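## Task

Take the cardboard box off the counter and set it inside the bin marked M6 so that no part of it sticks out past the bin's rim. The bins must stay where they are, the robot must not tip over or finish leaning, and the box has to stay there without the robot holding it.

## Robot and tools

ROBOT. A Hello Robot Stretch 4 with one arm. It has an omni-wheel base, a lift sliding up a mast, a telescoping arm that reaches forward, a three-joint wrist (yaw, pitch, roll) and a two-finger gripper. It stands about 1.6 m tall, and the base rim lies within 0.23 m of the base origin. Cameras: head_camera, head_left_camera, head_right_camera (on the head) and wrist_camera (on the gripper).

FRAMES. Base frame: origin on the floor below the base centre, x ahead, y to the left, z up. hand_pose is reported in this frame and marks a point between the open fingertips; with all wrist joints at 0 its axes line up with the base frame. The printed hand position may be slightly off. The odometry frame is the base frame as it was when the scene began.

execute_actions. Argument "actions" is a list holding one action or nothing (empty returns state and pictures only). Optional "cameras": a list of camera names or "all"; omitted or null gives all, [] gives none; a bad name rejects the call. An action contains "base", "joints" or both, plus optional "pace" and "contact_limits"; or it contains only {"end_of_arm": "enable_torque"}, which re-powers wrist or gripper motors that shut off so they hold in place. Base and joint motions begin together and may finish at different moments.
- "base" holds exactly one key, each a relative move from where the base last reported itself: translate_m (metres, straight, forward positive, -2 to 2), strafe_m (metres, sideways, left positive, -2 to 2), rotate_rad (radians, in place, counter-clockwise seen from above positive, -3.2 to 3.2).
- "joints" maps joint names to absolute targets: lift_m 0 to 1.2 m; arm_m 0 to 0.55 m; wrist_yaw_rad -1.134 to 4.276 (0 forward, positive to the left, 3.14 folded back, above 3.4 the arm may block); wrist_pitch_rad -1.117 to 4.259 (0 level, 1.57 pointing down); wrist_roll_rad -1.117 to 4.259 (0 keeps fingers at equal height, positive turns clockwise viewed from behind); gripper_m -0.038 to 0.141 m, the fingertip gap, below 0 the tips squeeze each other. Joint targets past a limit are clipped and reported; any other out-of-range value or unknown key rejects the whole call and nothing moves. A joint or base omitted from an action may keep driving toward its earlier target without the status showing it.
- "pace": "slow", "default", "fast" or "max". Base speeds 0.1/0.3/0.4/0.6 m/s and 1/2/3/4 rad/s; with lift above 0.2 these are reduced, down to 0.3 m/s and 1 rad/s at lift 1.2.
- "contact_limits": only {"arm_m": value}, 0 (gentlest) to 0.75 (firmest), default 0.5, sets how hard the arm may press before it halts.
A single action never runs beyond 15 s. If a result reports a stop, later movement, wait and finished_scene calls in the same reply are skipped.

wait: "seconds" 0 to 10; nothing new is commanded, returns state and pictures. zoom_image: "camera" plus "region" [x0, y0, x1, y1] in pixels from the top-left of that camera's latest full image, no larger than 504 by 504. read_manual: optional "section", only "licences"; moves nothing. finished_scene: "scene" number to close; irreversible, and its result says whether the goal was met and gives the next task.

RESULT LINES. The "pictures" line lists image order. base_status and joint_status: "done" (for the base, wheels turned the commanded amount, even with slip); "off_target" (resting away from target, maybe still pushing); "contact_stop_at_<key>" (touched something; that part goes slack, a lift may sag under load, a base may drift); "limit_stop_at_<name>", including limit_stop_at_tilt (leaning over 6 degrees, lift, arm and wheels go limp and ignore commands) and limit_stop_at_own_body (a joint was about to hit the robot; you may move it away); "time_out"; "torque_fault" (a wrist or gripper motor overloaded and went limp until enable_torque). After these the old target is dropped. on_its_own lists what happened uncommanded; "held at" there is the held target, not the position. lidar_m: 12 distances in metres, 30-degree sectors, first straight ahead then counter-clockwise (4th left, 7th behind, 10th right); "-" is nothing seen or closer than 0.25 m; it senses from about 0.15 m up, so table tops show, and misses clear objects and thin legs. wrist_depth_mm: 7x7 grid from top-left, 100 to 2000 mm, "-" unknown; the robot's own body appears. base_odometry counts wheel turns (slip included), heading -3.142 to 3.142, left positive. If turned_by_wheels and turned_by_imu differ by over about 0.1 rad, the base probably hit or slipped and heading is off by roughly their difference. base_tilt in degrees, forward and right positive, with a fixed bias up to 1.5. motor_effort: percent of max, positive toward larger joint values, bracket is peak in the last action; for wheel_0, wheel_1, wheel_2 positive turns the base right. An effort at rest outside its normal range suggests pushing or carrying a load.

GRIPPING. Command gripper_m smaller than the object's width; lower values grip harder and pull the object toward the wrist. Neither the gripper reading nor "done" proves a grasp; a firm squeeze at commands of 0 or more shows in gripper_m effort. Fingertips jammed on a surface below: raise the lift.

STARTING. To unfold the wrist, send lift_m 0.4 with wrist_yaw_rad 0 in one action.

AVOID. Driving or turning with over 1 kg held and arm_m past 0.2, especially at fast paces (tipping). Steady pushing or pulling with a high gripper or firm contact limit. Pressing the gripper on things during base or arm moves (torque faults). Tilting the gripper up (pitch below -0.2) while rolled (below -0.4 or above 4). Dropping, slamming or hard hits, knocking bins, or leaving the box held. Loose objects may get brief outside nudges. The robot keeps its last command while you think.

Each tool is called after "Call:" as a command line: name --argument value for each argument, lists and objects as JSON in quotes; but a table of rows of numbers goes row by row, as --pt "numbers of a row", without its own name.

## Session

I'll start by checking the current state and camera images.

Call:
execute_actions --actions '[]'

Scene clock: 0.00 s.
base_odometry: x=+0.000 y=+0.000 heading=+0.000 (m, m, rad; odometry frame)
turned_by_wheels: +0.000 (rad since the last result)
turned_by_imu: +0.000 (rad since the last result)
base_tilt: forward=+0.0 right=+0.2 (deg)
lidar_m: 1.39 1.51 0.94 0.92 1.03 2.35 2.33 2.44 2.41 2.37 1.75 1.41
base_status: not commanded
joint_positions: lift_m=+0.157 arm_m=-0.002 wrist_yaw_rad=+3.099 wrist_pitch_rad=+0.019 wrist_roll_rad=-0.016 gripper_m=+0.057
joint_status: not commanded
motor_effort: lift_m=+19 arm_m=-1 wrist_yaw_rad=+0 wrist_pitch_rad=-8 wrist_roll_rad=-1 gripper_m=-5 wheel_0=-1 wheel_1=+0 wheel_2=+0 (%)
hand_pose: x=-0.1155 y=+0.0996 z=+0.3300 quat_wxyz=(+0.021, -0.010, -0.008, +1.000) (m; base frame)
wrist_depth_mm: - 143 - - - - - / - 142 - - - - - / - 124 178 - - - - / 106 140 222 - - - - / 139 - - - - - - / 1464 1537 1255 1537 216 1499 1430 / 960 960 917 158 878 931 931
pictures: head_camera, head_left_camera, head_right_camera, wrist_camera
Images, in order (width x height): head_camera 420x560, head_left_camera 420x672, head_right_camera 420x672, wrist_camera 616x392.

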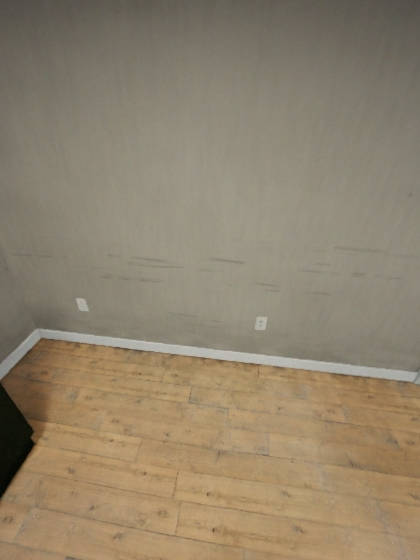

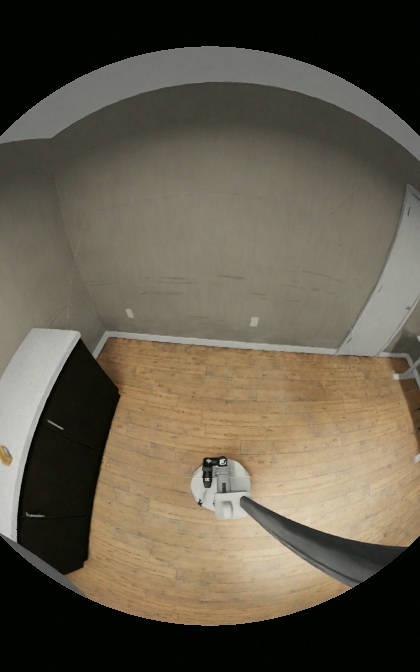

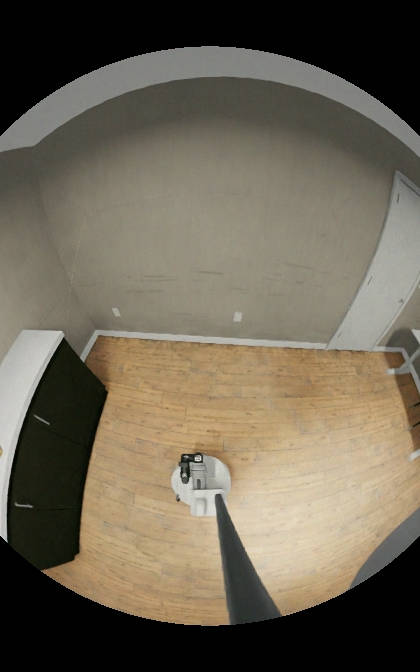

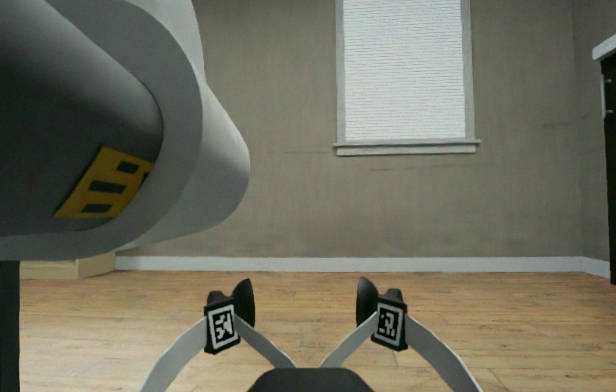

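Call:
execute_actions --actions '[{"base": {"rotate_rad": 1.57}, "pace": "fast"}]'

Scene clock: 3.63 s.
base_odometry: x=+0.000 y=+0.000 heading=+1.570 (m, m, rad; odometry frame)
turned_by_wheels: +1.570 (rad since the last result)
turned_by_imu: +1.570 (rad since the last result)
base_tilt: forward=+0.1 right=+0.2 (deg)
lidar_m: 0.91 0.98 2.36 2.33 2.46 3.19 2.74 1.75 1.42 1.37 1.50 0.95
base_status: done
joint_positions: lift_m=+0.157 arm_m=-0.002 wrist_yaw_rad=+3.099 wrist_pitch_rad=+0.019 wrist_roll_rad=-0.016 gripper_m=+0.057
joint_status: not commanded
motor_effort: lift_m=+19(19) arm_m=-1(1) wrist_yaw_rad=+0(0) wrist_pitch_rad=-9(9) wrist_roll_rad=-1(1) gripper_m=-4(2) wheel_0=-2(10) wheel_1=-1(7) wheel_2=+0(10) (%)
hand_pose: x=-0.1155 y=+0.0996 z=+0.3300 quat_wxyz=(+0.021, -0.010, -0.008, +1.000) (m; base frame)
wrist_depth_mm: - 143 - - - - - / - 142 - - - - - / - 124 178 - - - - / 106 140 223 - - - - / 139 - - - - - - / 1464 1576 1255 1576 216 1499 1499 / 976 976 904 158 904 960 946
pictures: head_camera, head_left_camera, head_right_camera, wrist_camera
camera_calibration (this result's frames):
wrist_camera: T_world_to_cam=[[0.0658402, 0.997825, 0.00324562, -0.0931113], [-0.0145395, 0.00421169, -0.999885, 0.390232], [-0.997724, 0.0657854, 0.0147852, 0.0957575], [0, 0, 0, 1]] pos_world=[0.107344, 0.0849658, 0.389074]
Images, in order (width x height): head_camera 420x560, head_left_camera 420x672, head_right_camera 420x672, wrist_camera 616x392.

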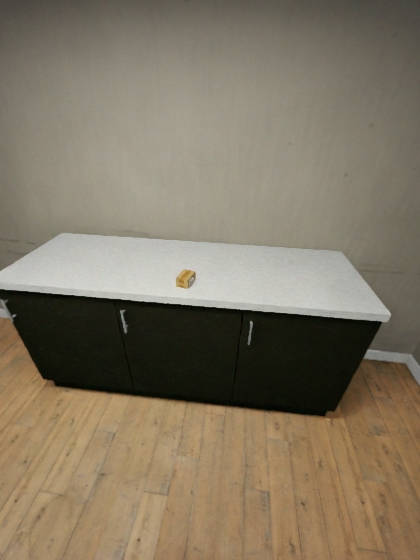

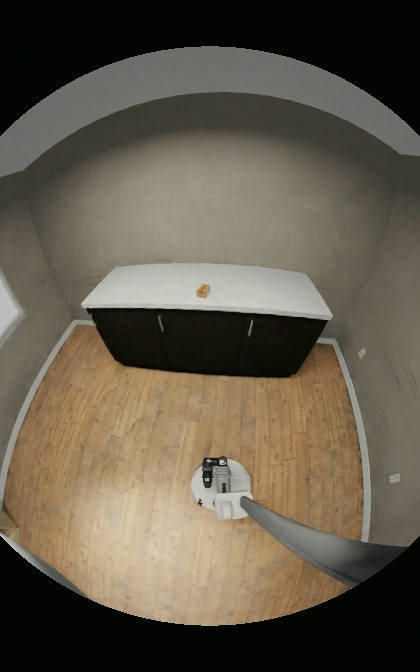

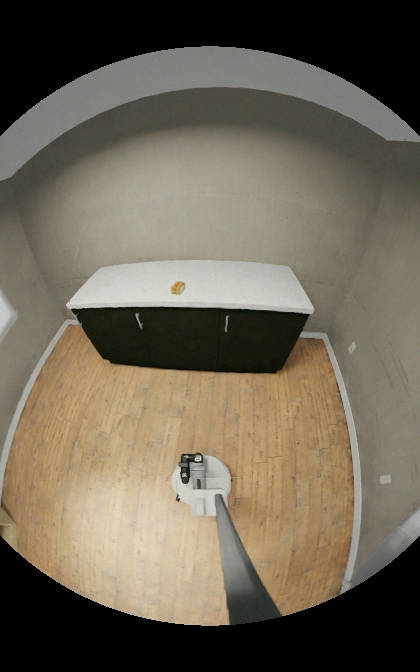

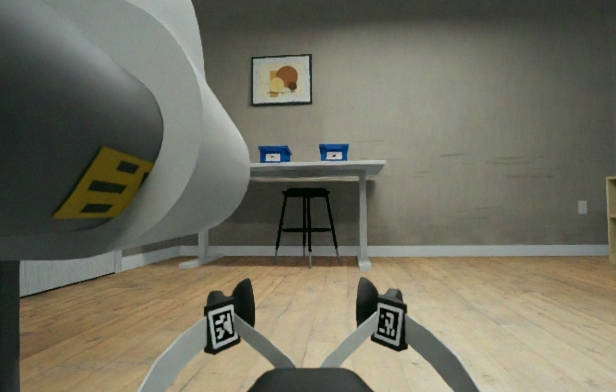

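Call:
zoom_image --camera "head_camera" --region '[140, 240, 240, 320]'

Call:
zoom_image --camera "wrist_camera" --region '[230, 120, 400, 200]'

Region (140, 240, 240, 320) of head_camera's 420x560 image, scaled by 5.040, with more detail than that image has; it fills the top 403 rows of this view, and the rest is white.

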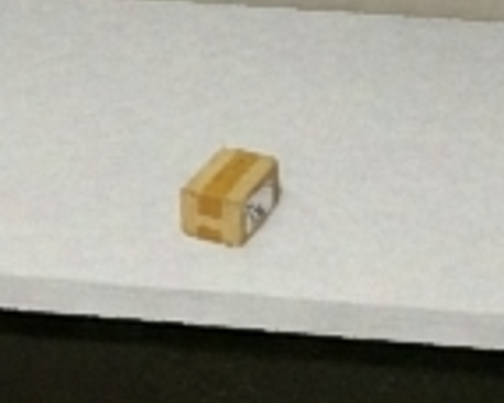

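Region (230, 120, 400, 200) of wrist_camera's 616x392 image, scaled by 2.965; it fills the top 237 rows of this view, and the rest is white.

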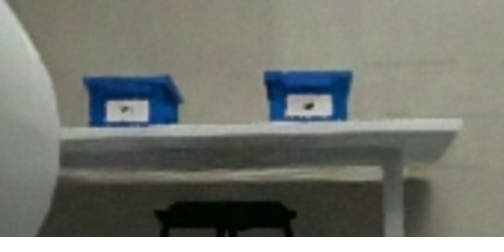

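Call:
execute_actions --actions '[{"base": {"translate_m": 0.5}, "joints": {"lift_m": 1.2, "gripper_m": 0.12}, "pace": "fast"}]' --cameras '["head_camera", "wrist_camera"]'

Scene clock: 34.27 s.
base_odometry: x=+0.000 y=+0.500 heading=+1.570 (m, m, rad; odometry frame)
turned_by_wheels: +0.000 (rad since the last result)
turned_by_imu: +0.000 (rad since the last result)
base_tilt: forward=+0.1 right=+0.2 (deg)
lidar_m: 0.43 0.47 0.73 2.26 2.52 3.15 3.69 1.87 1.48 1.46 0.58 0.43
base_status: done
joint_positions: lift_m=+1.199 arm_m=-0.002 wrist_yaw_rad=+3.099 wrist_pitch_rad=+0.019 wrist_roll_rad=-0.016 gripper_m=+0.120
joint_status: all done
motor_effort: lift_m=+23(25) arm_m=-1(1) wrist_yaw_rad=+1(0) wrist_pitch_rad=-9(9) wrist_roll_rad=-1(1) gripper_m=-2(6) wheel_0=+2(4) wheel_1=+2(7) wheel_2=+1(14) (%)
hand_pose: x=-0.1155 y=+0.0996 z=+1.3717 quat_wxyz=(+0.021, -0.010, -0.008, +1.000) (m; base frame)
wrist_depth_mm: - 143 180 182 194 - - / - 142 242 264 - - - / - 124 178 - - - - / 106 140 222 - - - - / 139 - - - - - - / - - - - - - - / - - - 155 - - -
pictures: head_camera, wrist_camera
camera_calibration (this result's frames):
wrist_camera: T_world_to_cam=[[0.0658396, 0.997825, 0.00324594, -0.0964925], [-0.0145278, 0.00421123, -0.999886, 1.43178], [-0.997724, 0.065785, 0.0147734, 0.0803726], [0, 0, 0, 1]] pos_world=[0.107343, 0.0849658, 1.43074]
Images, in order (width x height): head_camera 420x560, wrist_camera 616x392.

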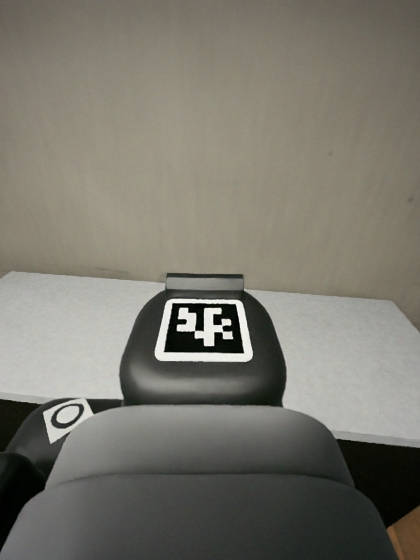

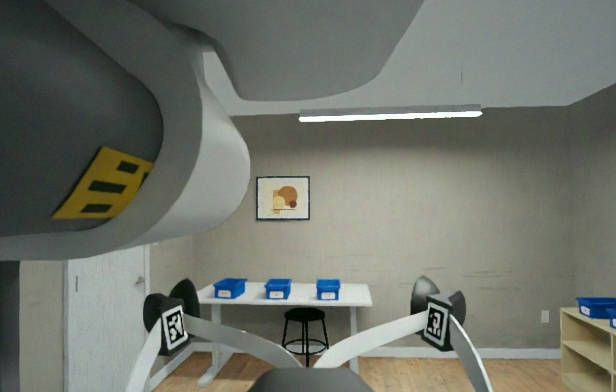

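Call:
zoom_image --camera "wrist_camera" --region '[200, 265, 380, 315]'

Call:
zoom_image --camera "wrist_camera" --region '[536, 280, 616, 392]'

Region (200, 265, 380, 315) of wrist_camera's 616x392 image, scaled by 2.800.

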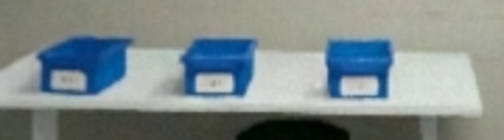

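Region (536, 280, 616, 392) of wrist_camera's 616x392 image, scaled by 4.500; it fills the left 360 columns of this view, and the rest is white.

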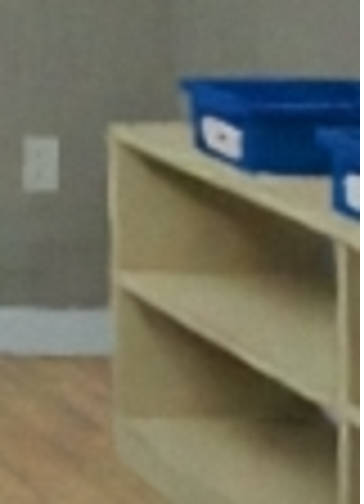

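Call:
execute_actions --actions '[{"joints": {"arm_m": 0.35, "wrist_yaw_rad": 2.67, "wrist_pitch_rad": 1.57, "wrist_roll_rad": -0.11}, "pace": "fast"}]'

Scene clock: 41.43 s.
base_odometry: x=+0.000 y=+0.500 heading=+1.570 (m, m, rad; odometry frame)
turned_by_wheels: +0.000 (rad since the last result)
turned_by_imu: +0.002 (rad since the last result)
base_tilt: forward=+0.0 right=+0.2 (deg)
lidar_m: 0.42 0.47 0.70 2.25 2.52 3.19 3.70 1.84 1.49 1.43 0.55 0.43
base_status: not commanded
joint_positions: lift_m=+1.199 arm_m=+0.349 wrist_yaw_rad=+2.670 wrist_pitch_rad=+1.570 wrist_roll_rad=-0.110 gripper_m=+0.120
joint_status: all done
motor_effort: lift_m=+24(24) arm_m=+4(5) wrist_yaw_rad=-1(6) wrist_pitch_rad=-2(6) wrist_roll_rad=+0(2) gripper_m=-1(0) wheel_0=+2(2) wheel_1=+2(2) wheel_2=+1(1) (%)
hand_pose: x=+0.5597 y=+0.0779 z=+1.0887 quat_wxyz=(+0.127, -0.695, +0.127, +0.696) (m; base frame)
wrist_depth_mm: 1336 1366 1138 1366 1336 1397 1430 / 1336 1366 1138 1366 1366 1366 1397 / 1366 1366 1182 1336 1336 418 421 / 1308 1308 1336 407 410 413 413 / 402 402 404 370 410 413 415 / 397 397 399 351 404 404 407 / 394 397 397 155 402 399 404
pictures: head_camera, head_left_camera, head_right_camera, wrist_camera
camera_calibration (this result's frames):
wrist_camera: T_world_to_cam=[[0.366006, 0.930318, 0.0233893, -0.303076], [0.930313, -0.365135, -0.0345513, -0.392279], [-0.0236035, 0.0344053, -0.999129, 1.32071], [0, 0, 0, 1]] pos_world=[0.507043, 0.0932828, 1.3131]
Images, in order (width x height): head_camera 420x560, head_left_camera 420x672, head_right_camera 420x672, wrist_camera 616x392.

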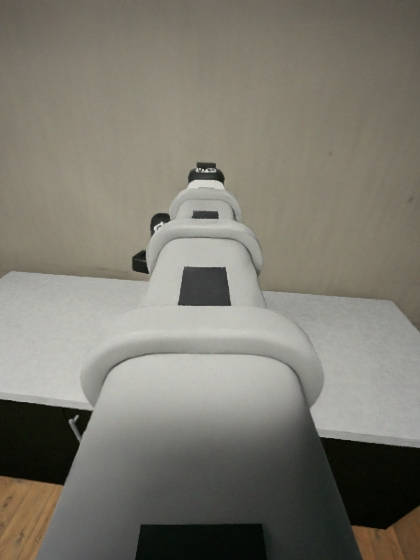

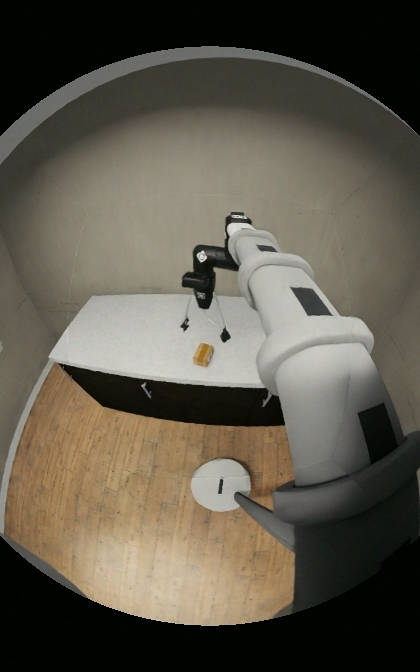

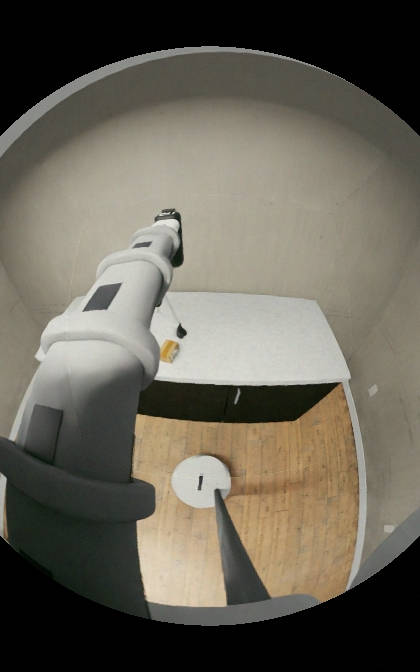

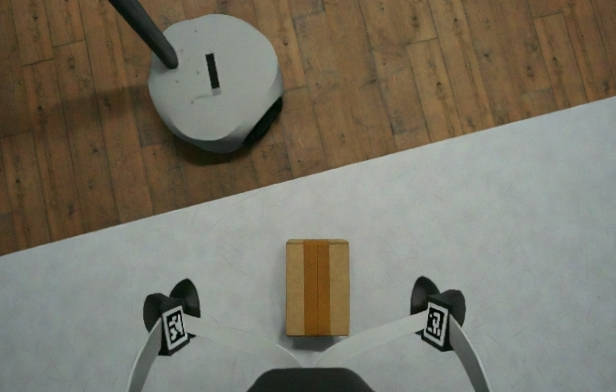

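Call:
execute_actions --actions '[{"joints": {"arm_m": 0.373, "lift_m": 1.055}}]' --cameras '["head_left_camera", "wrist_camera"]'

Scene clock: 52.37 s.
base_odometry: x=+0.000 y=+0.500 heading=+1.570 (m, m, rad; odometry frame)
turned_by_wheels: +0.000 (rad since the last result)
turned_by_imu: +0.001 (rad since the last result)
base_tilt: forward=+0.0 right=+0.3 (deg)
lidar_m: 0.42 0.49 0.71 2.24 2.48 3.20 3.40 1.86 1.46 1.45 0.58 0.43
base_status: not commanded
joint_positions: lift_m=+1.055 arm_m=+0.372 wrist_yaw_rad=+2.670 wrist_pitch_rad=+1.570 wrist_roll_rad=-0.110 gripper_m=+0.120
joint_status: all done
motor_effort: lift_m=+15(23) arm_m=+4(6) wrist_yaw_rad=+0(1) wrist_pitch_rad=-2(2) wrist_roll_rad=-2(1) gripper_m=+0(0) wheel_0=+2(2) wheel_1=+2(2) wheel_2=+1(1) (%)
hand_pose: x=+0.5827 y=+0.0780 z=+0.9451 quat_wxyz=(+0.127, -0.695, +0.127, +0.696) (m; base frame)
wrist_depth_mm: 1229 1008 1008 1205 1229 1229 1229 / 1182 1205 976 1229 1205 272 273 / 1182 1160 991 267 268 270 268 / 263 262 264 265 265 266 267 / 259 260 262 212 264 264 265 / 256 257 258 211 219 260 263 / 255 256 256 155 258 259 260
pictures: head_left_camera, wrist_camera
camera_calibration (this result's frames):
wrist_camera: T_world_to_cam=[[0.365909, 0.930356, 0.023399, -0.308084], [0.930349, -0.365035, -0.0346511, -0.418511], [-0.0236964, 0.0344483, -0.999126, 1.17779], [0, 0, 0, 1]] pos_world=[0.530001, 0.0932844, 1.16947]
Images, in order (width x height): head_left_camera 420x672, wrist_camera 616x392.

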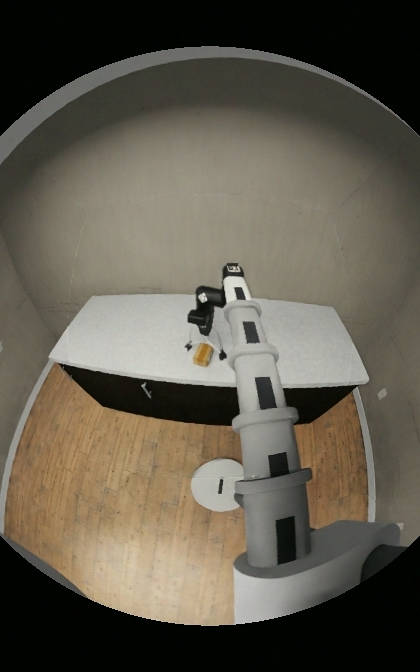

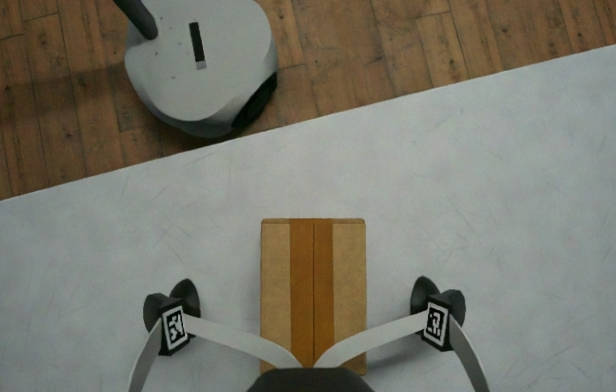

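Call:
execute_actions --actions '[{"joints": {"lift_m": 1.046, "gripper_m": 0.015}}]' --cameras '["head_left_camera", "wrist_camera"]'

Scene clock: 64.23 s.
base_odometry: x=+0.000 y=+0.500 heading=+1.570 (m, m, rad; odometry frame)
turned_by_wheels: +0.000 (rad since the last result)
turned_by_imu: +0.002 (rad since the last result)
base_tilt: forward=+0.1 right=+0.3 (deg)
lidar_m: 0.43 0.47 0.72 2.24 2.48 3.20 3.41 1.85 1.47 1.45 0.58 0.44
base_status: not commanded
joint_positions: lift_m=+1.046 arm_m=+0.372 wrist_yaw_rad=+2.670 wrist_pitch_rad=+1.570 wrist_roll_rad=-0.110 gripper_m=+0.016
joint_status: all done
motor_effort: lift_m=+15(16) arm_m=+4(4) wrist_yaw_rad=+1(0) wrist_pitch_rad=-2(2) wrist_roll_rad=+0(1) gripper_m=-29(29) wheel_0=+2(2) wheel_1=+2(2) wheel_2=+1(1) (%)
hand_pose: x=+0.5827 y=+0.0780 z=+0.9361 quat_wxyz=(+0.127, -0.695, +0.127, +0.696) (m; base frame)
wrist_depth_mm: 1229 991 991 1205 1229 1229 1229 / 1182 1205 976 1205 1205 263 264 / 1182 1182 258 258 258 260 262 / 252 254 254 254 256 257 257 / 250 251 252 190 253 255 255 / 248 249 202 189 202 252 254 / 245 247 246 186 249 250 251
pictures: head_left_camera, wrist_camera
camera_calibration (this result's frames):
wrist_camera: T_world_to_cam=[[0.365908, 0.930357, 0.0233966, -0.307871], [0.93035, -0.365035, -0.0346271, -0.418854], [-0.023675, 0.0344374, -0.999126, 1.16879], [0, 0, 0, 1]] pos_world=[0.530004, 0.0932836, 1.16047]
Images, in order (width x height): head_left_camera 420x672, wrist_camera 616x392.

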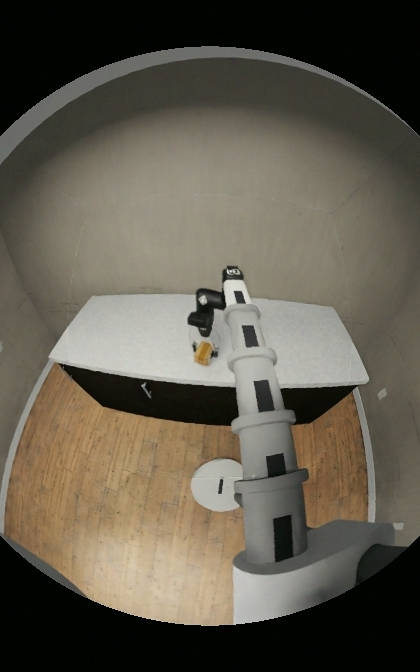

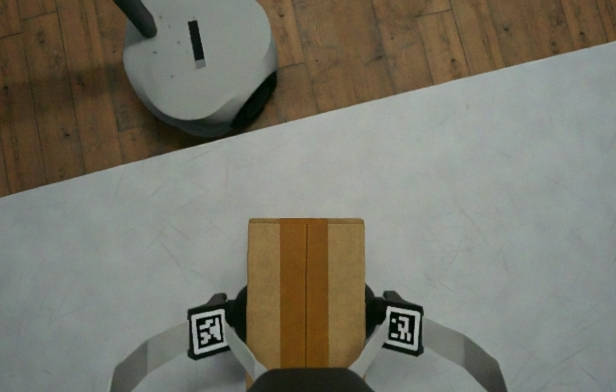

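Call:
execute_actions --actions '[{"base": {"translate_m": -0.35}, "joints": {"lift_m": 1.1, "arm_m": 0.0}, "pace": "fast"}]' --cameras '["head_left_camera", "wrist_camera"]'

Scene clock: 86.70 s.
base_odometry: x=+0.000 y=+0.150 heading=+1.570 (m, m, rad; odometry frame)
turned_by_wheels: +0.000 (rad since the last result)
turned_by_imu: +0.003 (rad since the last result)
base_tilt: forward=+0.0 right=+0.2 (deg)
lidar_m: 0.76 0.83 1.30 2.29 2.51 3.27 3.04 1.80 1.43 1.42 1.03 0.79
base_status: done
joint_positions: lift_m=+1.100 arm_m=+0.001 wrist_yaw_rad=+2.670 wrist_pitch_rad=+1.570 wrist_roll_rad=-0.110 gripper_m=+0.016
joint_status: all done
motor_effort: lift_m=+24(24) arm_m=-4(7) wrist_yaw_rad=-1(0) wrist_pitch_rad=-1(4) wrist_roll_rad=-1(4) gripper_m=-29(30) wheel_0=-3(6) wheel_1=-2(6) wheel_2=+0(11) (%)
hand_pose: x=+0.2111 y=+0.0780 z=+0.9894 quat_wxyz=(+0.127, -0.695, +0.127, +0.696) (m; base frame)
wrist_depth_mm: 1255 1281 1255 1281 1255 1308 1281 / 394 1255 1255 1281 1281 1255 1281 / 1229 732 1025 1060 1255 1281 1255 / 1229 1255 1025 1025 1229 1255 1229 / 1229 1205 1229 190 1205 1255 1255 / 1205 1205 202 188 202 1255 1229 / 1205 1182 1182 187 1205 1205 1229
pictures: head_left_camera, wrist_camera
camera_calibration (this result's frames):
wrist_camera: T_world_to_cam=[[0.365448, 0.930537, 0.0234118, -0.173129], [0.930527, -0.364569, -0.034781, -0.0712542], [-0.0238298, 0.0344959, -0.999121, 1.21323], [0, 0, 0, 1]] pos_world=[0.158485, 0.0932743, 1.21374]
Images, in order (width x height): head_left_camera 420x672, wrist_camera 616x392.

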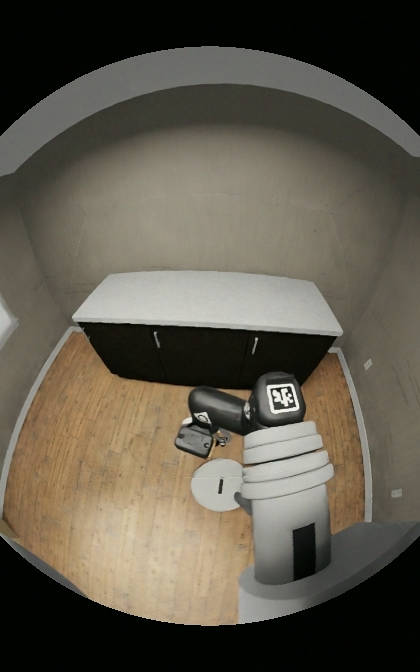

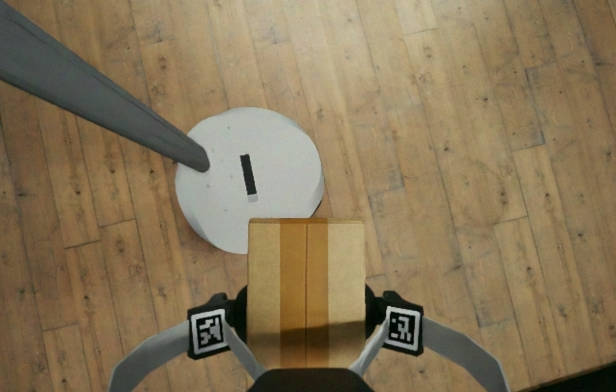

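Call:
execute_actions --actions '[{"base": {"rotate_rad": 2.85}, "joints": {"lift_m": 0.45}, "pace": "fast"}]' --cameras '["head_camera", "head_left_camera", "head_right_camera"]'

Scene clock: 95.27 s.
base_odometry: x=+0.000 y=+0.150 heading=-1.864 (m, m, rad; odometry frame)
turned_by_wheels: +2.849 (rad since the last result)
turned_by_imu: +2.850 (rad since the last result)
base_tilt: forward=+0.0 right=+0.2 (deg)
lidar_m: 2.52 2.39 1.56 1.37 1.42 0.86 0.77 0.78 0.97 2.29 2.34 2.54
base_status: done
joint_positions: lift_m=+0.450 arm_m=+0.001 wrist_yaw_rad=+2.670 wrist_pitch_rad=+1.570 wrist_roll_rad=-0.110 gripper_m=+0.016
joint_status: all done
motor_effort: lift_m=+15(19) arm_m=-4(4) wrist_yaw_rad=+0(1) wrist_pitch_rad=-2(3) wrist_roll_rad=-1(1) gripper_m=-29(30) wheel_0=-4(4) wheel_1=-2(6) wheel_2=-2(8) (%)
hand_pose: x=+0.2112 y=+0.0780 z=+0.3400 quat_wxyz=(+0.127, -0.695, +0.127, +0.696) (m; base frame)
wrist_depth_mm: 364 364 366 368 591 597 597 / 359 362 364 364 591 591 597 / 355 357 359 364 585 585 585 / 353 353 357 359 580 585 580 / 349 351 355 190 574 580 569 / 559 349 201 189 202 569 569 / 549 549 554 186 559 564 564
pictures: head_camera, head_left_camera, head_right_camera
Images, in order (width x height): head_camera 420x560, head_left_camera 420x672, head_right_camera 420x672.

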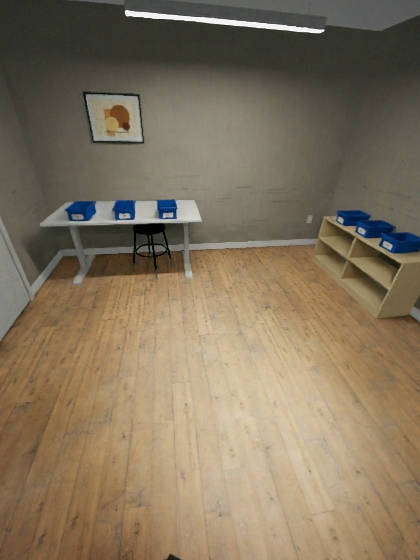

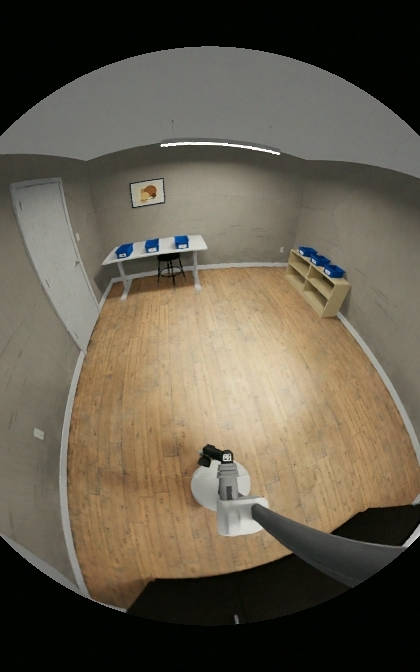

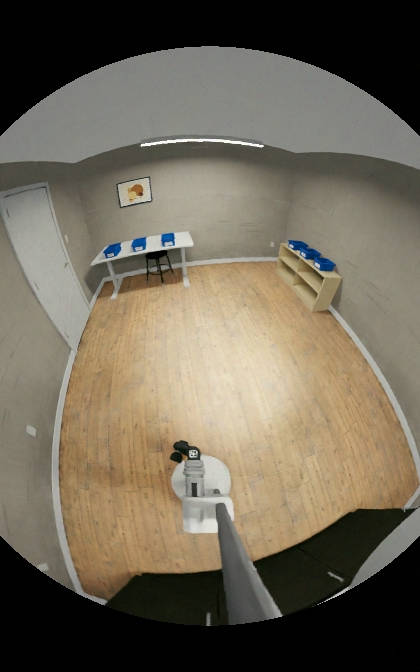

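Call:
zoom_image --camera "head_camera" --region '[55, 190, 195, 230]'

Call:
zoom_image --camera "head_camera" --region '[320, 195, 420, 265]'

Region (55, 190, 195, 230) of head_camera's 420x560 image, scaled by 3.600, with more detail than that image has; it fills the top 144 rows of this view, and the rest is white.

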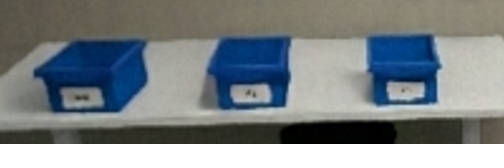

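Region (320, 195, 420, 265) of head_camera's 420x560 image, scaled by 5.040, with more detail than that image has; it fills the top 353 rows of this view, and the rest is white.

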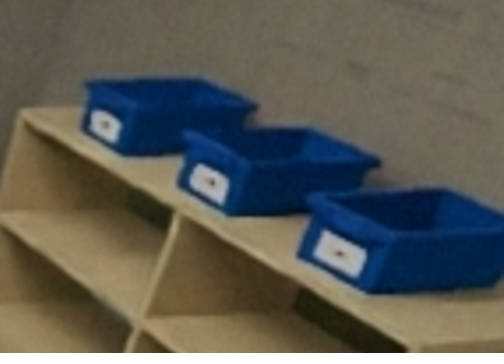

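Call:
execute_actions --actions '[{"base": {"translate_m": 1.3}, "pace": "max"}]' --cameras '["head_camera", "head_left_camera", "head_right_camera"]'

Scene clock: 106.87 s.
base_odometry: x=-0.376 y=-1.095 heading=-1.864 (m, m, rad; odometry frame)
turned_by_wheels: +0.000 (rad since the last result)
turned_by_imu: -0.004 (rad since the last result)
base_tilt: forward=+0.1 right=+0.2 (deg)
lidar_m: 1.22 1.23 1.57 1.60 1.62 2.03 2.08 2.11 2.32 2.13 1.76 2.13
base_status: done
joint_positions: lift_m=+0.450 arm_m=+0.001 wrist_yaw_rad=+2.670 wrist_pitch_rad=+1.570 wrist_roll_rad=-0.110 gripper_m=+0.016
joint_status: not commanded
motor_effort: lift_m=+18(18) arm_m=-4(4) wrist_yaw_rad=+1(3) wrist_pitch_rad=-2(3) wrist_roll_rad=+2(1) gripper_m=-28(30) wheel_0=+0(8) wheel_1=+0(8) wheel_2=+1(15) (%)
hand_pose: x=+0.2112 y=+0.0779 z=+0.3399 quat_wxyz=(+0.127, -0.695, +0.127, +0.696) (m; base frame)
wrist_depth_mm: 362 364 364 370 591 603 603 / 359 362 362 364 585 585 591 / 353 357 357 362 585 580 585 / 353 353 359 362 580 580 580 / 351 351 351 190 574 580 580 / 559 349 202 189 204 564 574 / 549 554 554 187 554 559 574
pictures: head_camera, head_left_camera, head_right_camera
Images, in order (width x height): head_camera 420x560, head_left_camera 420x672, head_right_camera 420x672.

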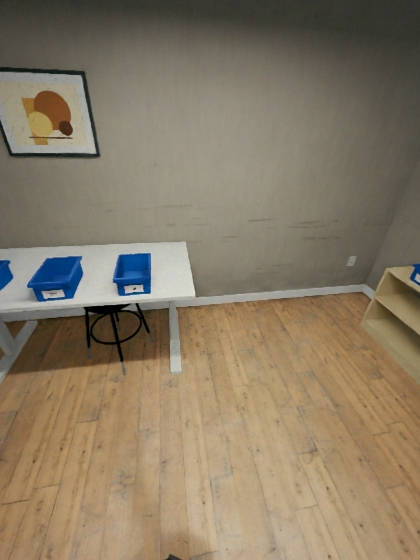

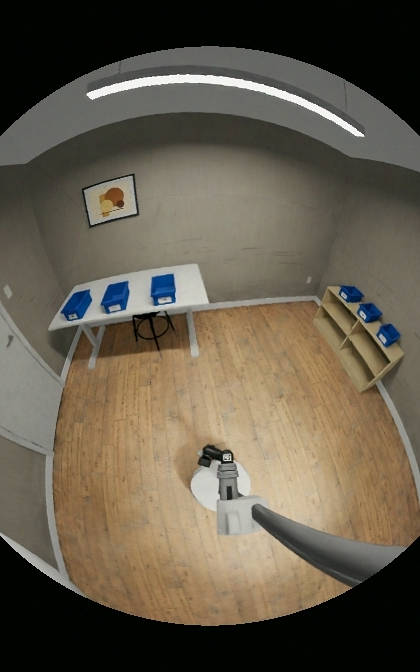

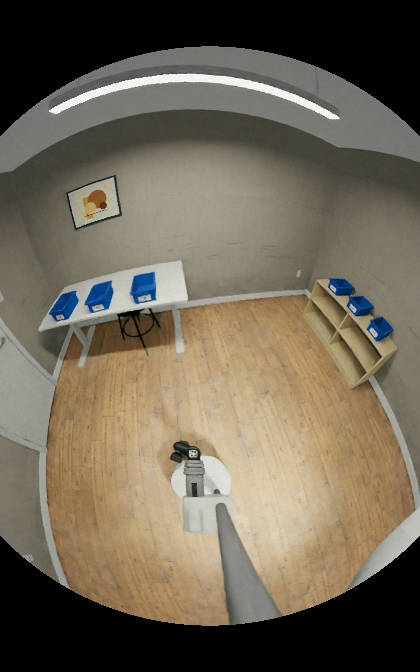

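Call:
zoom_image --camera "head_camera" --region '[0, 245, 170, 310]'

Call:
zoom_image --camera "head_right_camera" --region '[320, 270, 410, 350]'

Call:
zoom_image --camera "head_left_camera" --region '[50, 265, 190, 330]'

Region (0, 245, 170, 310) of head_camera's 420x560 image, scaled by 2.965, with more detail than that image has; it fills the top 193 rows of this view, and the rest is white.

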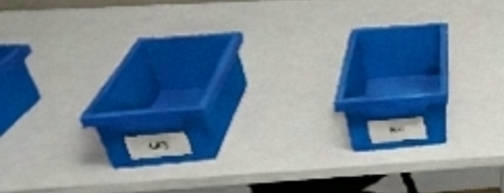

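Region (320, 270, 410, 350) of head_right_camera's 420x672 image, scaled by 5.600, with more detail than that image has.

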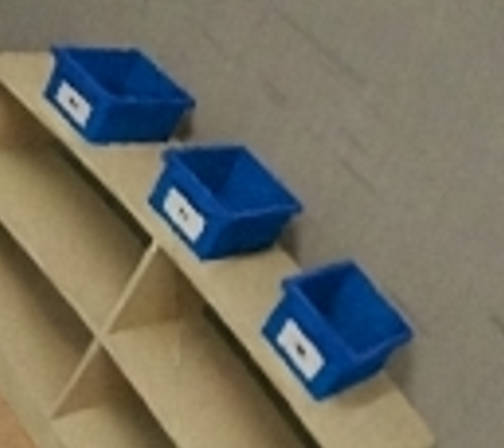

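Region (50, 265, 190, 330) of head_left_camera's 420x672 image, scaled by 3.600, with more detail than that image has; it fills the top 234 rows of this view, and the rest is white.

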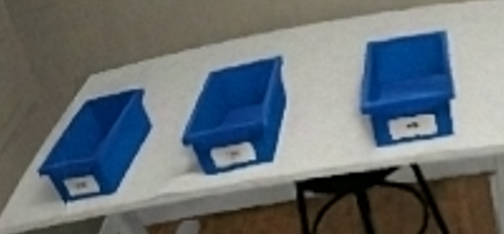

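Call:
zoom_image --camera "head_camera" --region '[110, 275, 160, 300]'

Call:
zoom_image --camera "head_camera" --region '[30, 280, 80, 305]'

Region (110, 275, 160, 300) of head_camera's 420x560 image, scaled by 10.080, with more detail than that image has.

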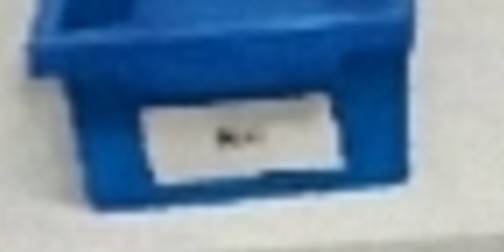

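Region (30, 280, 80, 305) of head_camera's 420x560 image, scaled by 10.080, with more detail than that image has.

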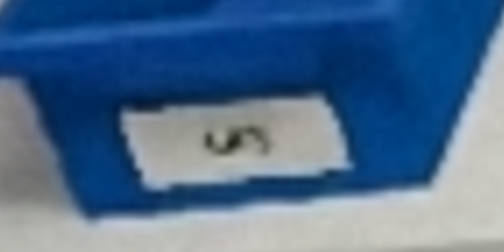

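Call:
execute_actions --actions '[{"base": {"strafe_m": 0.45}, "joints": {"lift_m": 0.5, "wrist_yaw_rad": 0.0, "wrist_pitch_rad": 0.0, "wrist_roll_rad": 0.0}, "pace": "fast"}]' --cameras '["wrist_camera"]'

Call:
execute_actions --actions '[{"base": {"rotate_rad": 0.294}, "joints": {"arm_m": 0.35}, "pace": "fast"}]' --cameras '["head_camera", "wrist_camera"]'

Scene clock: 147.33 s.
base_odometry: x=+0.055 y=-1.225 heading=-1.864 (m, m, rad; odometry frame)
turned_by_wheels: +0.000 (rad since the last result)
turned_by_imu: +0.002 (rad since the last result)
base_tilt: forward=+0.1 right=+0.2 (deg)
lidar_m: 1.14 1.18 1.28 1.16 1.18 1.46 2.15 2.17 2.83 2.53 2.19 1.27
base_status: done
joint_positions: lift_m=+0.500 arm_m=+0.001 wrist_yaw_rad=+0.000 wrist_pitch_rad=+0.004 wrist_roll_rad=+0.000 gripper_m=+0.016
joint_status: all done
motor_effort: lift_m=+24(27) arm_m=-4(4) wrist_yaw_rad=+0(7) wrist_pitch_rad=-12(18) wrist_roll_rad=+1(4) gripper_m=-28(30) wheel_0=+0(13) wheel_1=-2(14) wheel_2=+0(1) (%)
hand_pose: x=+0.4601 y=-0.0874 z=+0.6767 quat_wxyz=(+1.000, +0.000, +0.002, +0.000) (m; base frame)
wrist_depth_mm: 1756 1756 1808 1863 1921 - - / 1661 1708 1808 1863 1983 1983 - / 1618 1708 1808 1808 1921 1983 - / 1661 960 1756 1008 1863 1921 - / 1618 1618 1229 190 1921 1983 1983 / 1576 1661 201 189 202 1921 1983 / 1576 1160 1078 187 1618 1537 1808
pictures: wrist_camera
camera_calibration (this result's frames):
wrist_camera: T_world_to_cam=[[-0.0231424, -0.999654, -0.0124691, -0.0684656], [0.0300194, 0.011772, -0.99948, 0.725952], [0.999281, -0.0235047, 0.0297366, -0.259576], [0, 0, 0, 1]] pos_world=[0.236013, -0.0830891, 0.73244]
Images, in order (width x height): wrist_camera 616x392.

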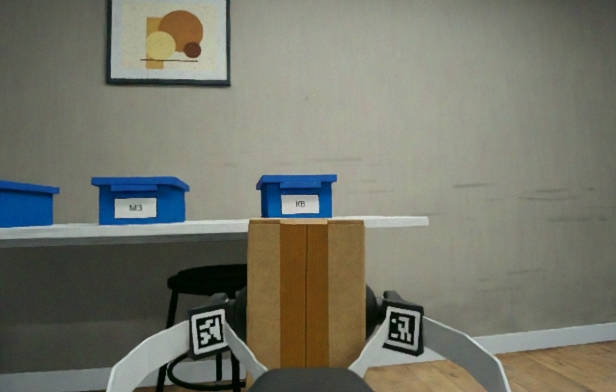

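Scene clock: 149.13 s.
base_odometry: x=+0.055 y=-1.225 heading=-1.571 (m, m, rad; odometry frame)
turned_by_wheels: +0.294 (rad since the last result)
turned_by_imu: +0.294 (rad since the last result)
base_tilt: forward=+0.1 right=+0.2 (deg)
lidar_m: 1.15 1.27 1.15 1.16 1.27 1.96 2.15 2.33 2.59 2.19 2.35 1.18
base_status: done
joint_positions: lift_m=+0.500 arm_m=+0.349 wrist_yaw_rad=+0.000 wrist_pitch_rad=+0.004 wrist_roll_rad=+0.000 gripper_m=+0.016
joint_status: all done
motor_effort: lift_m=+24(24) arm_m=+4(4) wrist_yaw_rad=+0(2) wrist_pitch_rad=-13(13) wrist_roll_rad=+1(2) gripper_m=-29(28) wheel_0=-2(9) wheel_1=+0(8) wheel_2=+0(11) (%)
hand_pose: x=+0.8087 y=-0.0874 z=+0.6768 quat_wxyz=(+1.000, +0.000, +0.002, +0.000) (m; base frame)
wrist_depth_mm: 1499 1576 1537 1464 1430 1366 1336 / 1499 1576 1537 1464 1366 1366 1366 / 1430 1537 1464 1430 1397 1366 1308 / 707 854 654 654 1366 580 580 / 1025 1499 1430 190 1366 1336 854 / 1336 1537 201 189 202 1336 1098 / 1281 1078 1464 187 854 878 904
pictures: head_camera, wrist_camera
camera_calibration (this result's frames):
wrist_camera: T_world_to_cam=[[-0.0231826, -0.999652, -0.0125493, -0.0603242], [0.0303159, 0.011844, -0.99947, 0.715335], [0.999271, -0.0235508, 0.0300308, -0.608061], [0, 0, 0, 1]] pos_world=[0.584533, -0.083096, 0.73246]
Images, in order (width x height): head_camera 420x560, wrist_camera 616x392.

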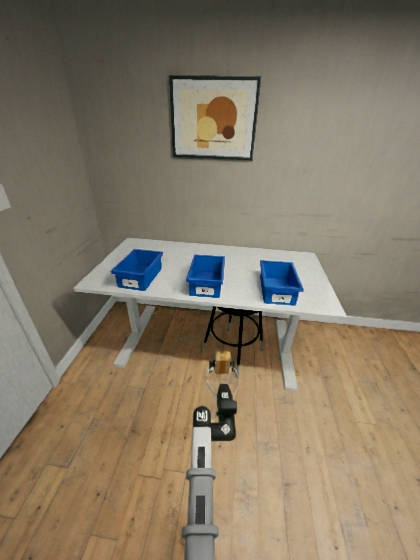

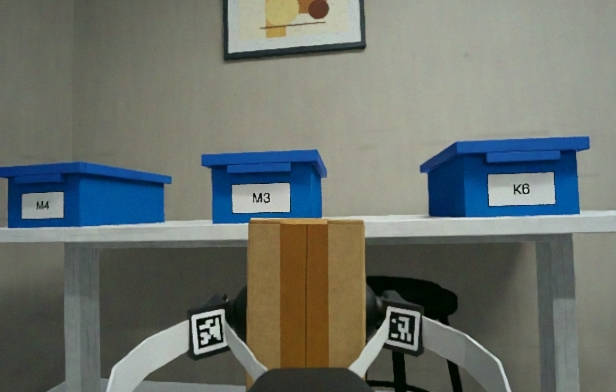

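Call:
zoom_image --camera "wrist_camera" --region '[420, 130, 616, 230]'

Region (420, 130, 616, 230) of wrist_camera's 616x392 image, scaled by 2.571; it fills the top 257 rows of this view, and the rest is white.

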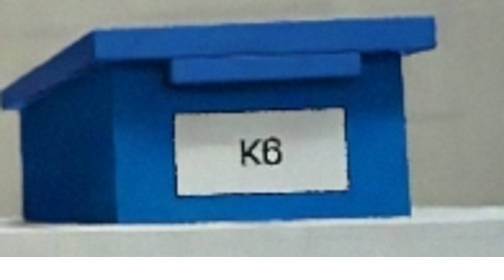

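Call:
execute_actions --actions '[{"base": {"rotate_rad": -1.22}, "joints": {"arm_m": 0.1, "lift_m": 0.42}, "pace": "fast"}]' --cameras '["head_camera", "wrist_camera"]'

Call:
execute_actions --actions '[{"base": {"translate_m": 1.0}, "joints": {"arm_m": 0.3, "wrist_yaw_rad": -0.2}, "pace": "max"}]' --cameras '["head_camera", "wrist_camera"]'

Scene clock: 175.70 s.
base_odometry: x=+0.055 y=-1.225 heading=-2.790 (m, m, rad; odometry frame)
turned_by_wheels: -1.220 (rad since the last result)
turned_by_imu: -1.218 (rad since the last result)
base_tilt: forward=+0.0 right=+0.2 (deg)
lidar_m: 2.24 1.22 1.14 1.19 1.23 1.15 1.23 1.63 2.14 2.22 2.70 2.20
base_status: done
joint_positions: lift_m=+0.420 arm_m=+0.101 wrist_yaw_rad=+0.000 wrist_pitch_rad=+0.004 wrist_roll_rad=+0.000 gripper_m=+0.016
joint_status: all done
motor_effort: lift_m=+16(23) arm_m=-4(7) wrist_yaw_rad=+1(6) wrist_pitch_rad=-12(13) wrist_roll_rad=+0(0) gripper_m=-29(28) wheel_0=+2(9) wheel_1=+1(11) wheel_2=+0(12) (%)
hand_pose: x=+0.5601 y=-0.0875 z=+0.5974 quat_wxyz=(+1.000, +0.000, +0.002, +0.000) (m; base frame)
wrist_depth_mm: 1808 - - - - - 1983 / 1808 - - - - - 1921 / 1756 - - - - - 1863 / 1808 - - - - - 1863 / 1808 - - 190 - - 1921 / 1708 - 202 189 202 - 1921 / 1661 1499 1499 187 1430 1366 1537
pictures: head_camera, wrist_camera
camera_calibration (this result's frames):
wrist_camera: T_world_to_cam=[[-0.0236496, -0.999642, -0.012543, -0.066958], [0.0301766, 0.011827, -0.999475, 0.643612], [0.999265, -0.0240157, 0.029886, -0.357259], [0, 0, 0, 1]] pos_world=[0.335991, -0.0831258, 0.653111]
Images, in order (width x height): head_camera 420x560, wrist_camera 616x392.

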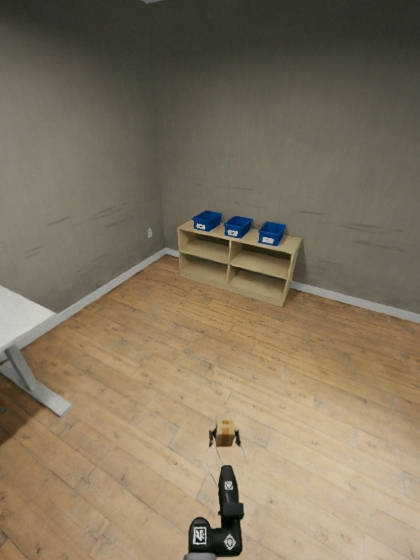

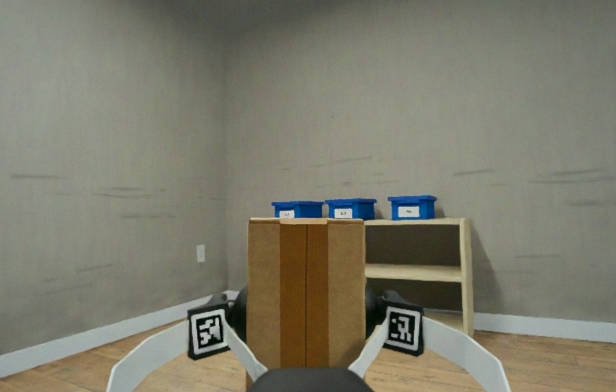

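Scene clock: 179.13 s.
base_odometry: x=-0.884 y=-1.569 heading=-2.790 (m, m, rad; odometry frame)
turned_by_wheels: +0.000 (rad since the last result)
turned_by_imu: -0.004 (rad since the last result)
base_tilt: forward=+0.1 right=+0.3 (deg)
lidar_m: 1.35 1.58 1.34 0.78 0.98 2.04 2.14 2.78 2.58 2.47 1.81 1.27
base_status: done
joint_positions: lift_m=+0.420 arm_m=+0.299 wrist_yaw_rad=-0.200 wrist_pitch_rad=+0.004 wrist_roll_rad=+0.000 gripper_m=+0.016
joint_status: all done
motor_effort: lift_m=+18(18) arm_m=+4(6) wrist_yaw_rad=+1(8) wrist_pitch_rad=-12(12) wrist_roll_rad=-2(0) gripper_m=-30(29) wheel_0=+1(8) wheel_1=+2(9) wheel_2=+2(14) (%)
hand_pose: x=+0.7356 y=-0.1430 z=+0.5973 quat_wxyz=(+0.995, +0.000, +0.002, -0.100) (m; base frame)
wrist_depth_mm: 1499 1499 1397 1255 1205 1138 1078 / 1499 1499 1366 1255 1182 1118 1042 / 1464 1499 1366 1281 1182 1118 1060 / 1464 1464 1182 878 1182 778 1042 / 1430 1098 1308 190 1138 1078 788 / 1430 1118 202 189 203 1078 891 / 1397 946 854 186 768 707 778
pictures: head_camera, wrist_camera
camera_calibration (this result's frames):
wrist_camera: T_world_to_cam=[[-0.221391, -0.975104, -0.0125737, 0.0307265], [0.0319634, 0.00563086, -0.999473, 0.636627], [0.974661, -0.221676, 0.029921, -0.544094], [0, 0, 0, 1]] pos_world=[0.516761, -0.0942359, 0.652958]
Images, in order (width x height): head_camera 420x560, wrist_camera 616x392.

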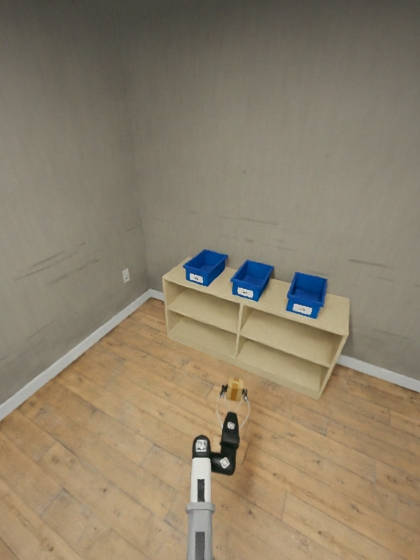

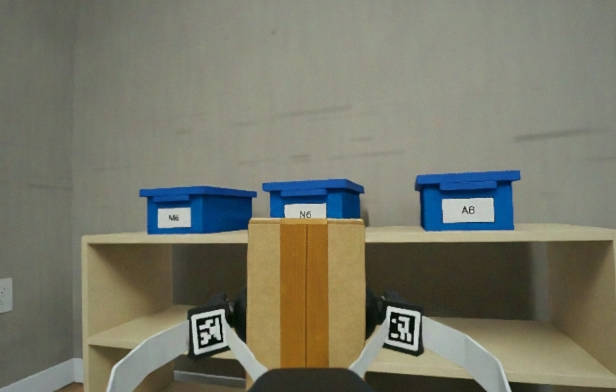

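Call:
zoom_image --camera "wrist_camera" --region '[130, 165, 370, 245]'

Call:
zoom_image --camera "head_camera" --region '[155, 240, 355, 400]'

Region (130, 165, 370, 245) of wrist_camera's 616x392 image, scaled by 2.100.

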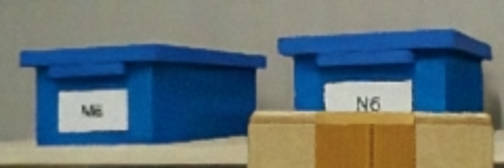

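Region (155, 240, 355, 400) of head_camera's 420x560 image, scaled by 2.520, with more detail than that image has; it fills the top 403 rows of this view, and the rest is white.

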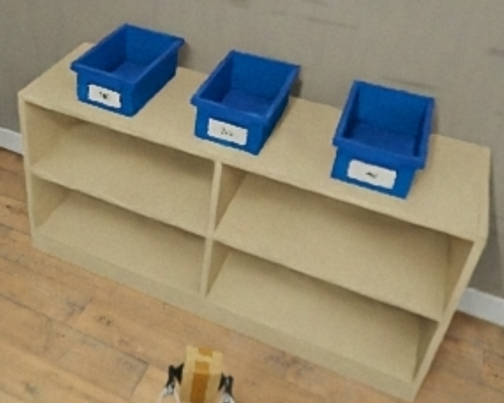

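Call:
zoom_image --camera "wrist_camera" --region '[145, 195, 205, 240]'

Region (145, 195, 205, 240) of wrist_camera's 616x392 image, scaled by 8.400; it fills the top 378 rows of this view, and the rest is white.

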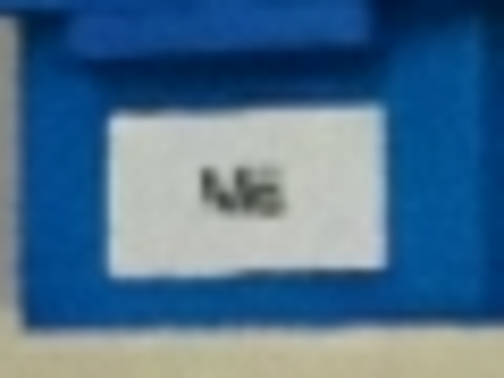

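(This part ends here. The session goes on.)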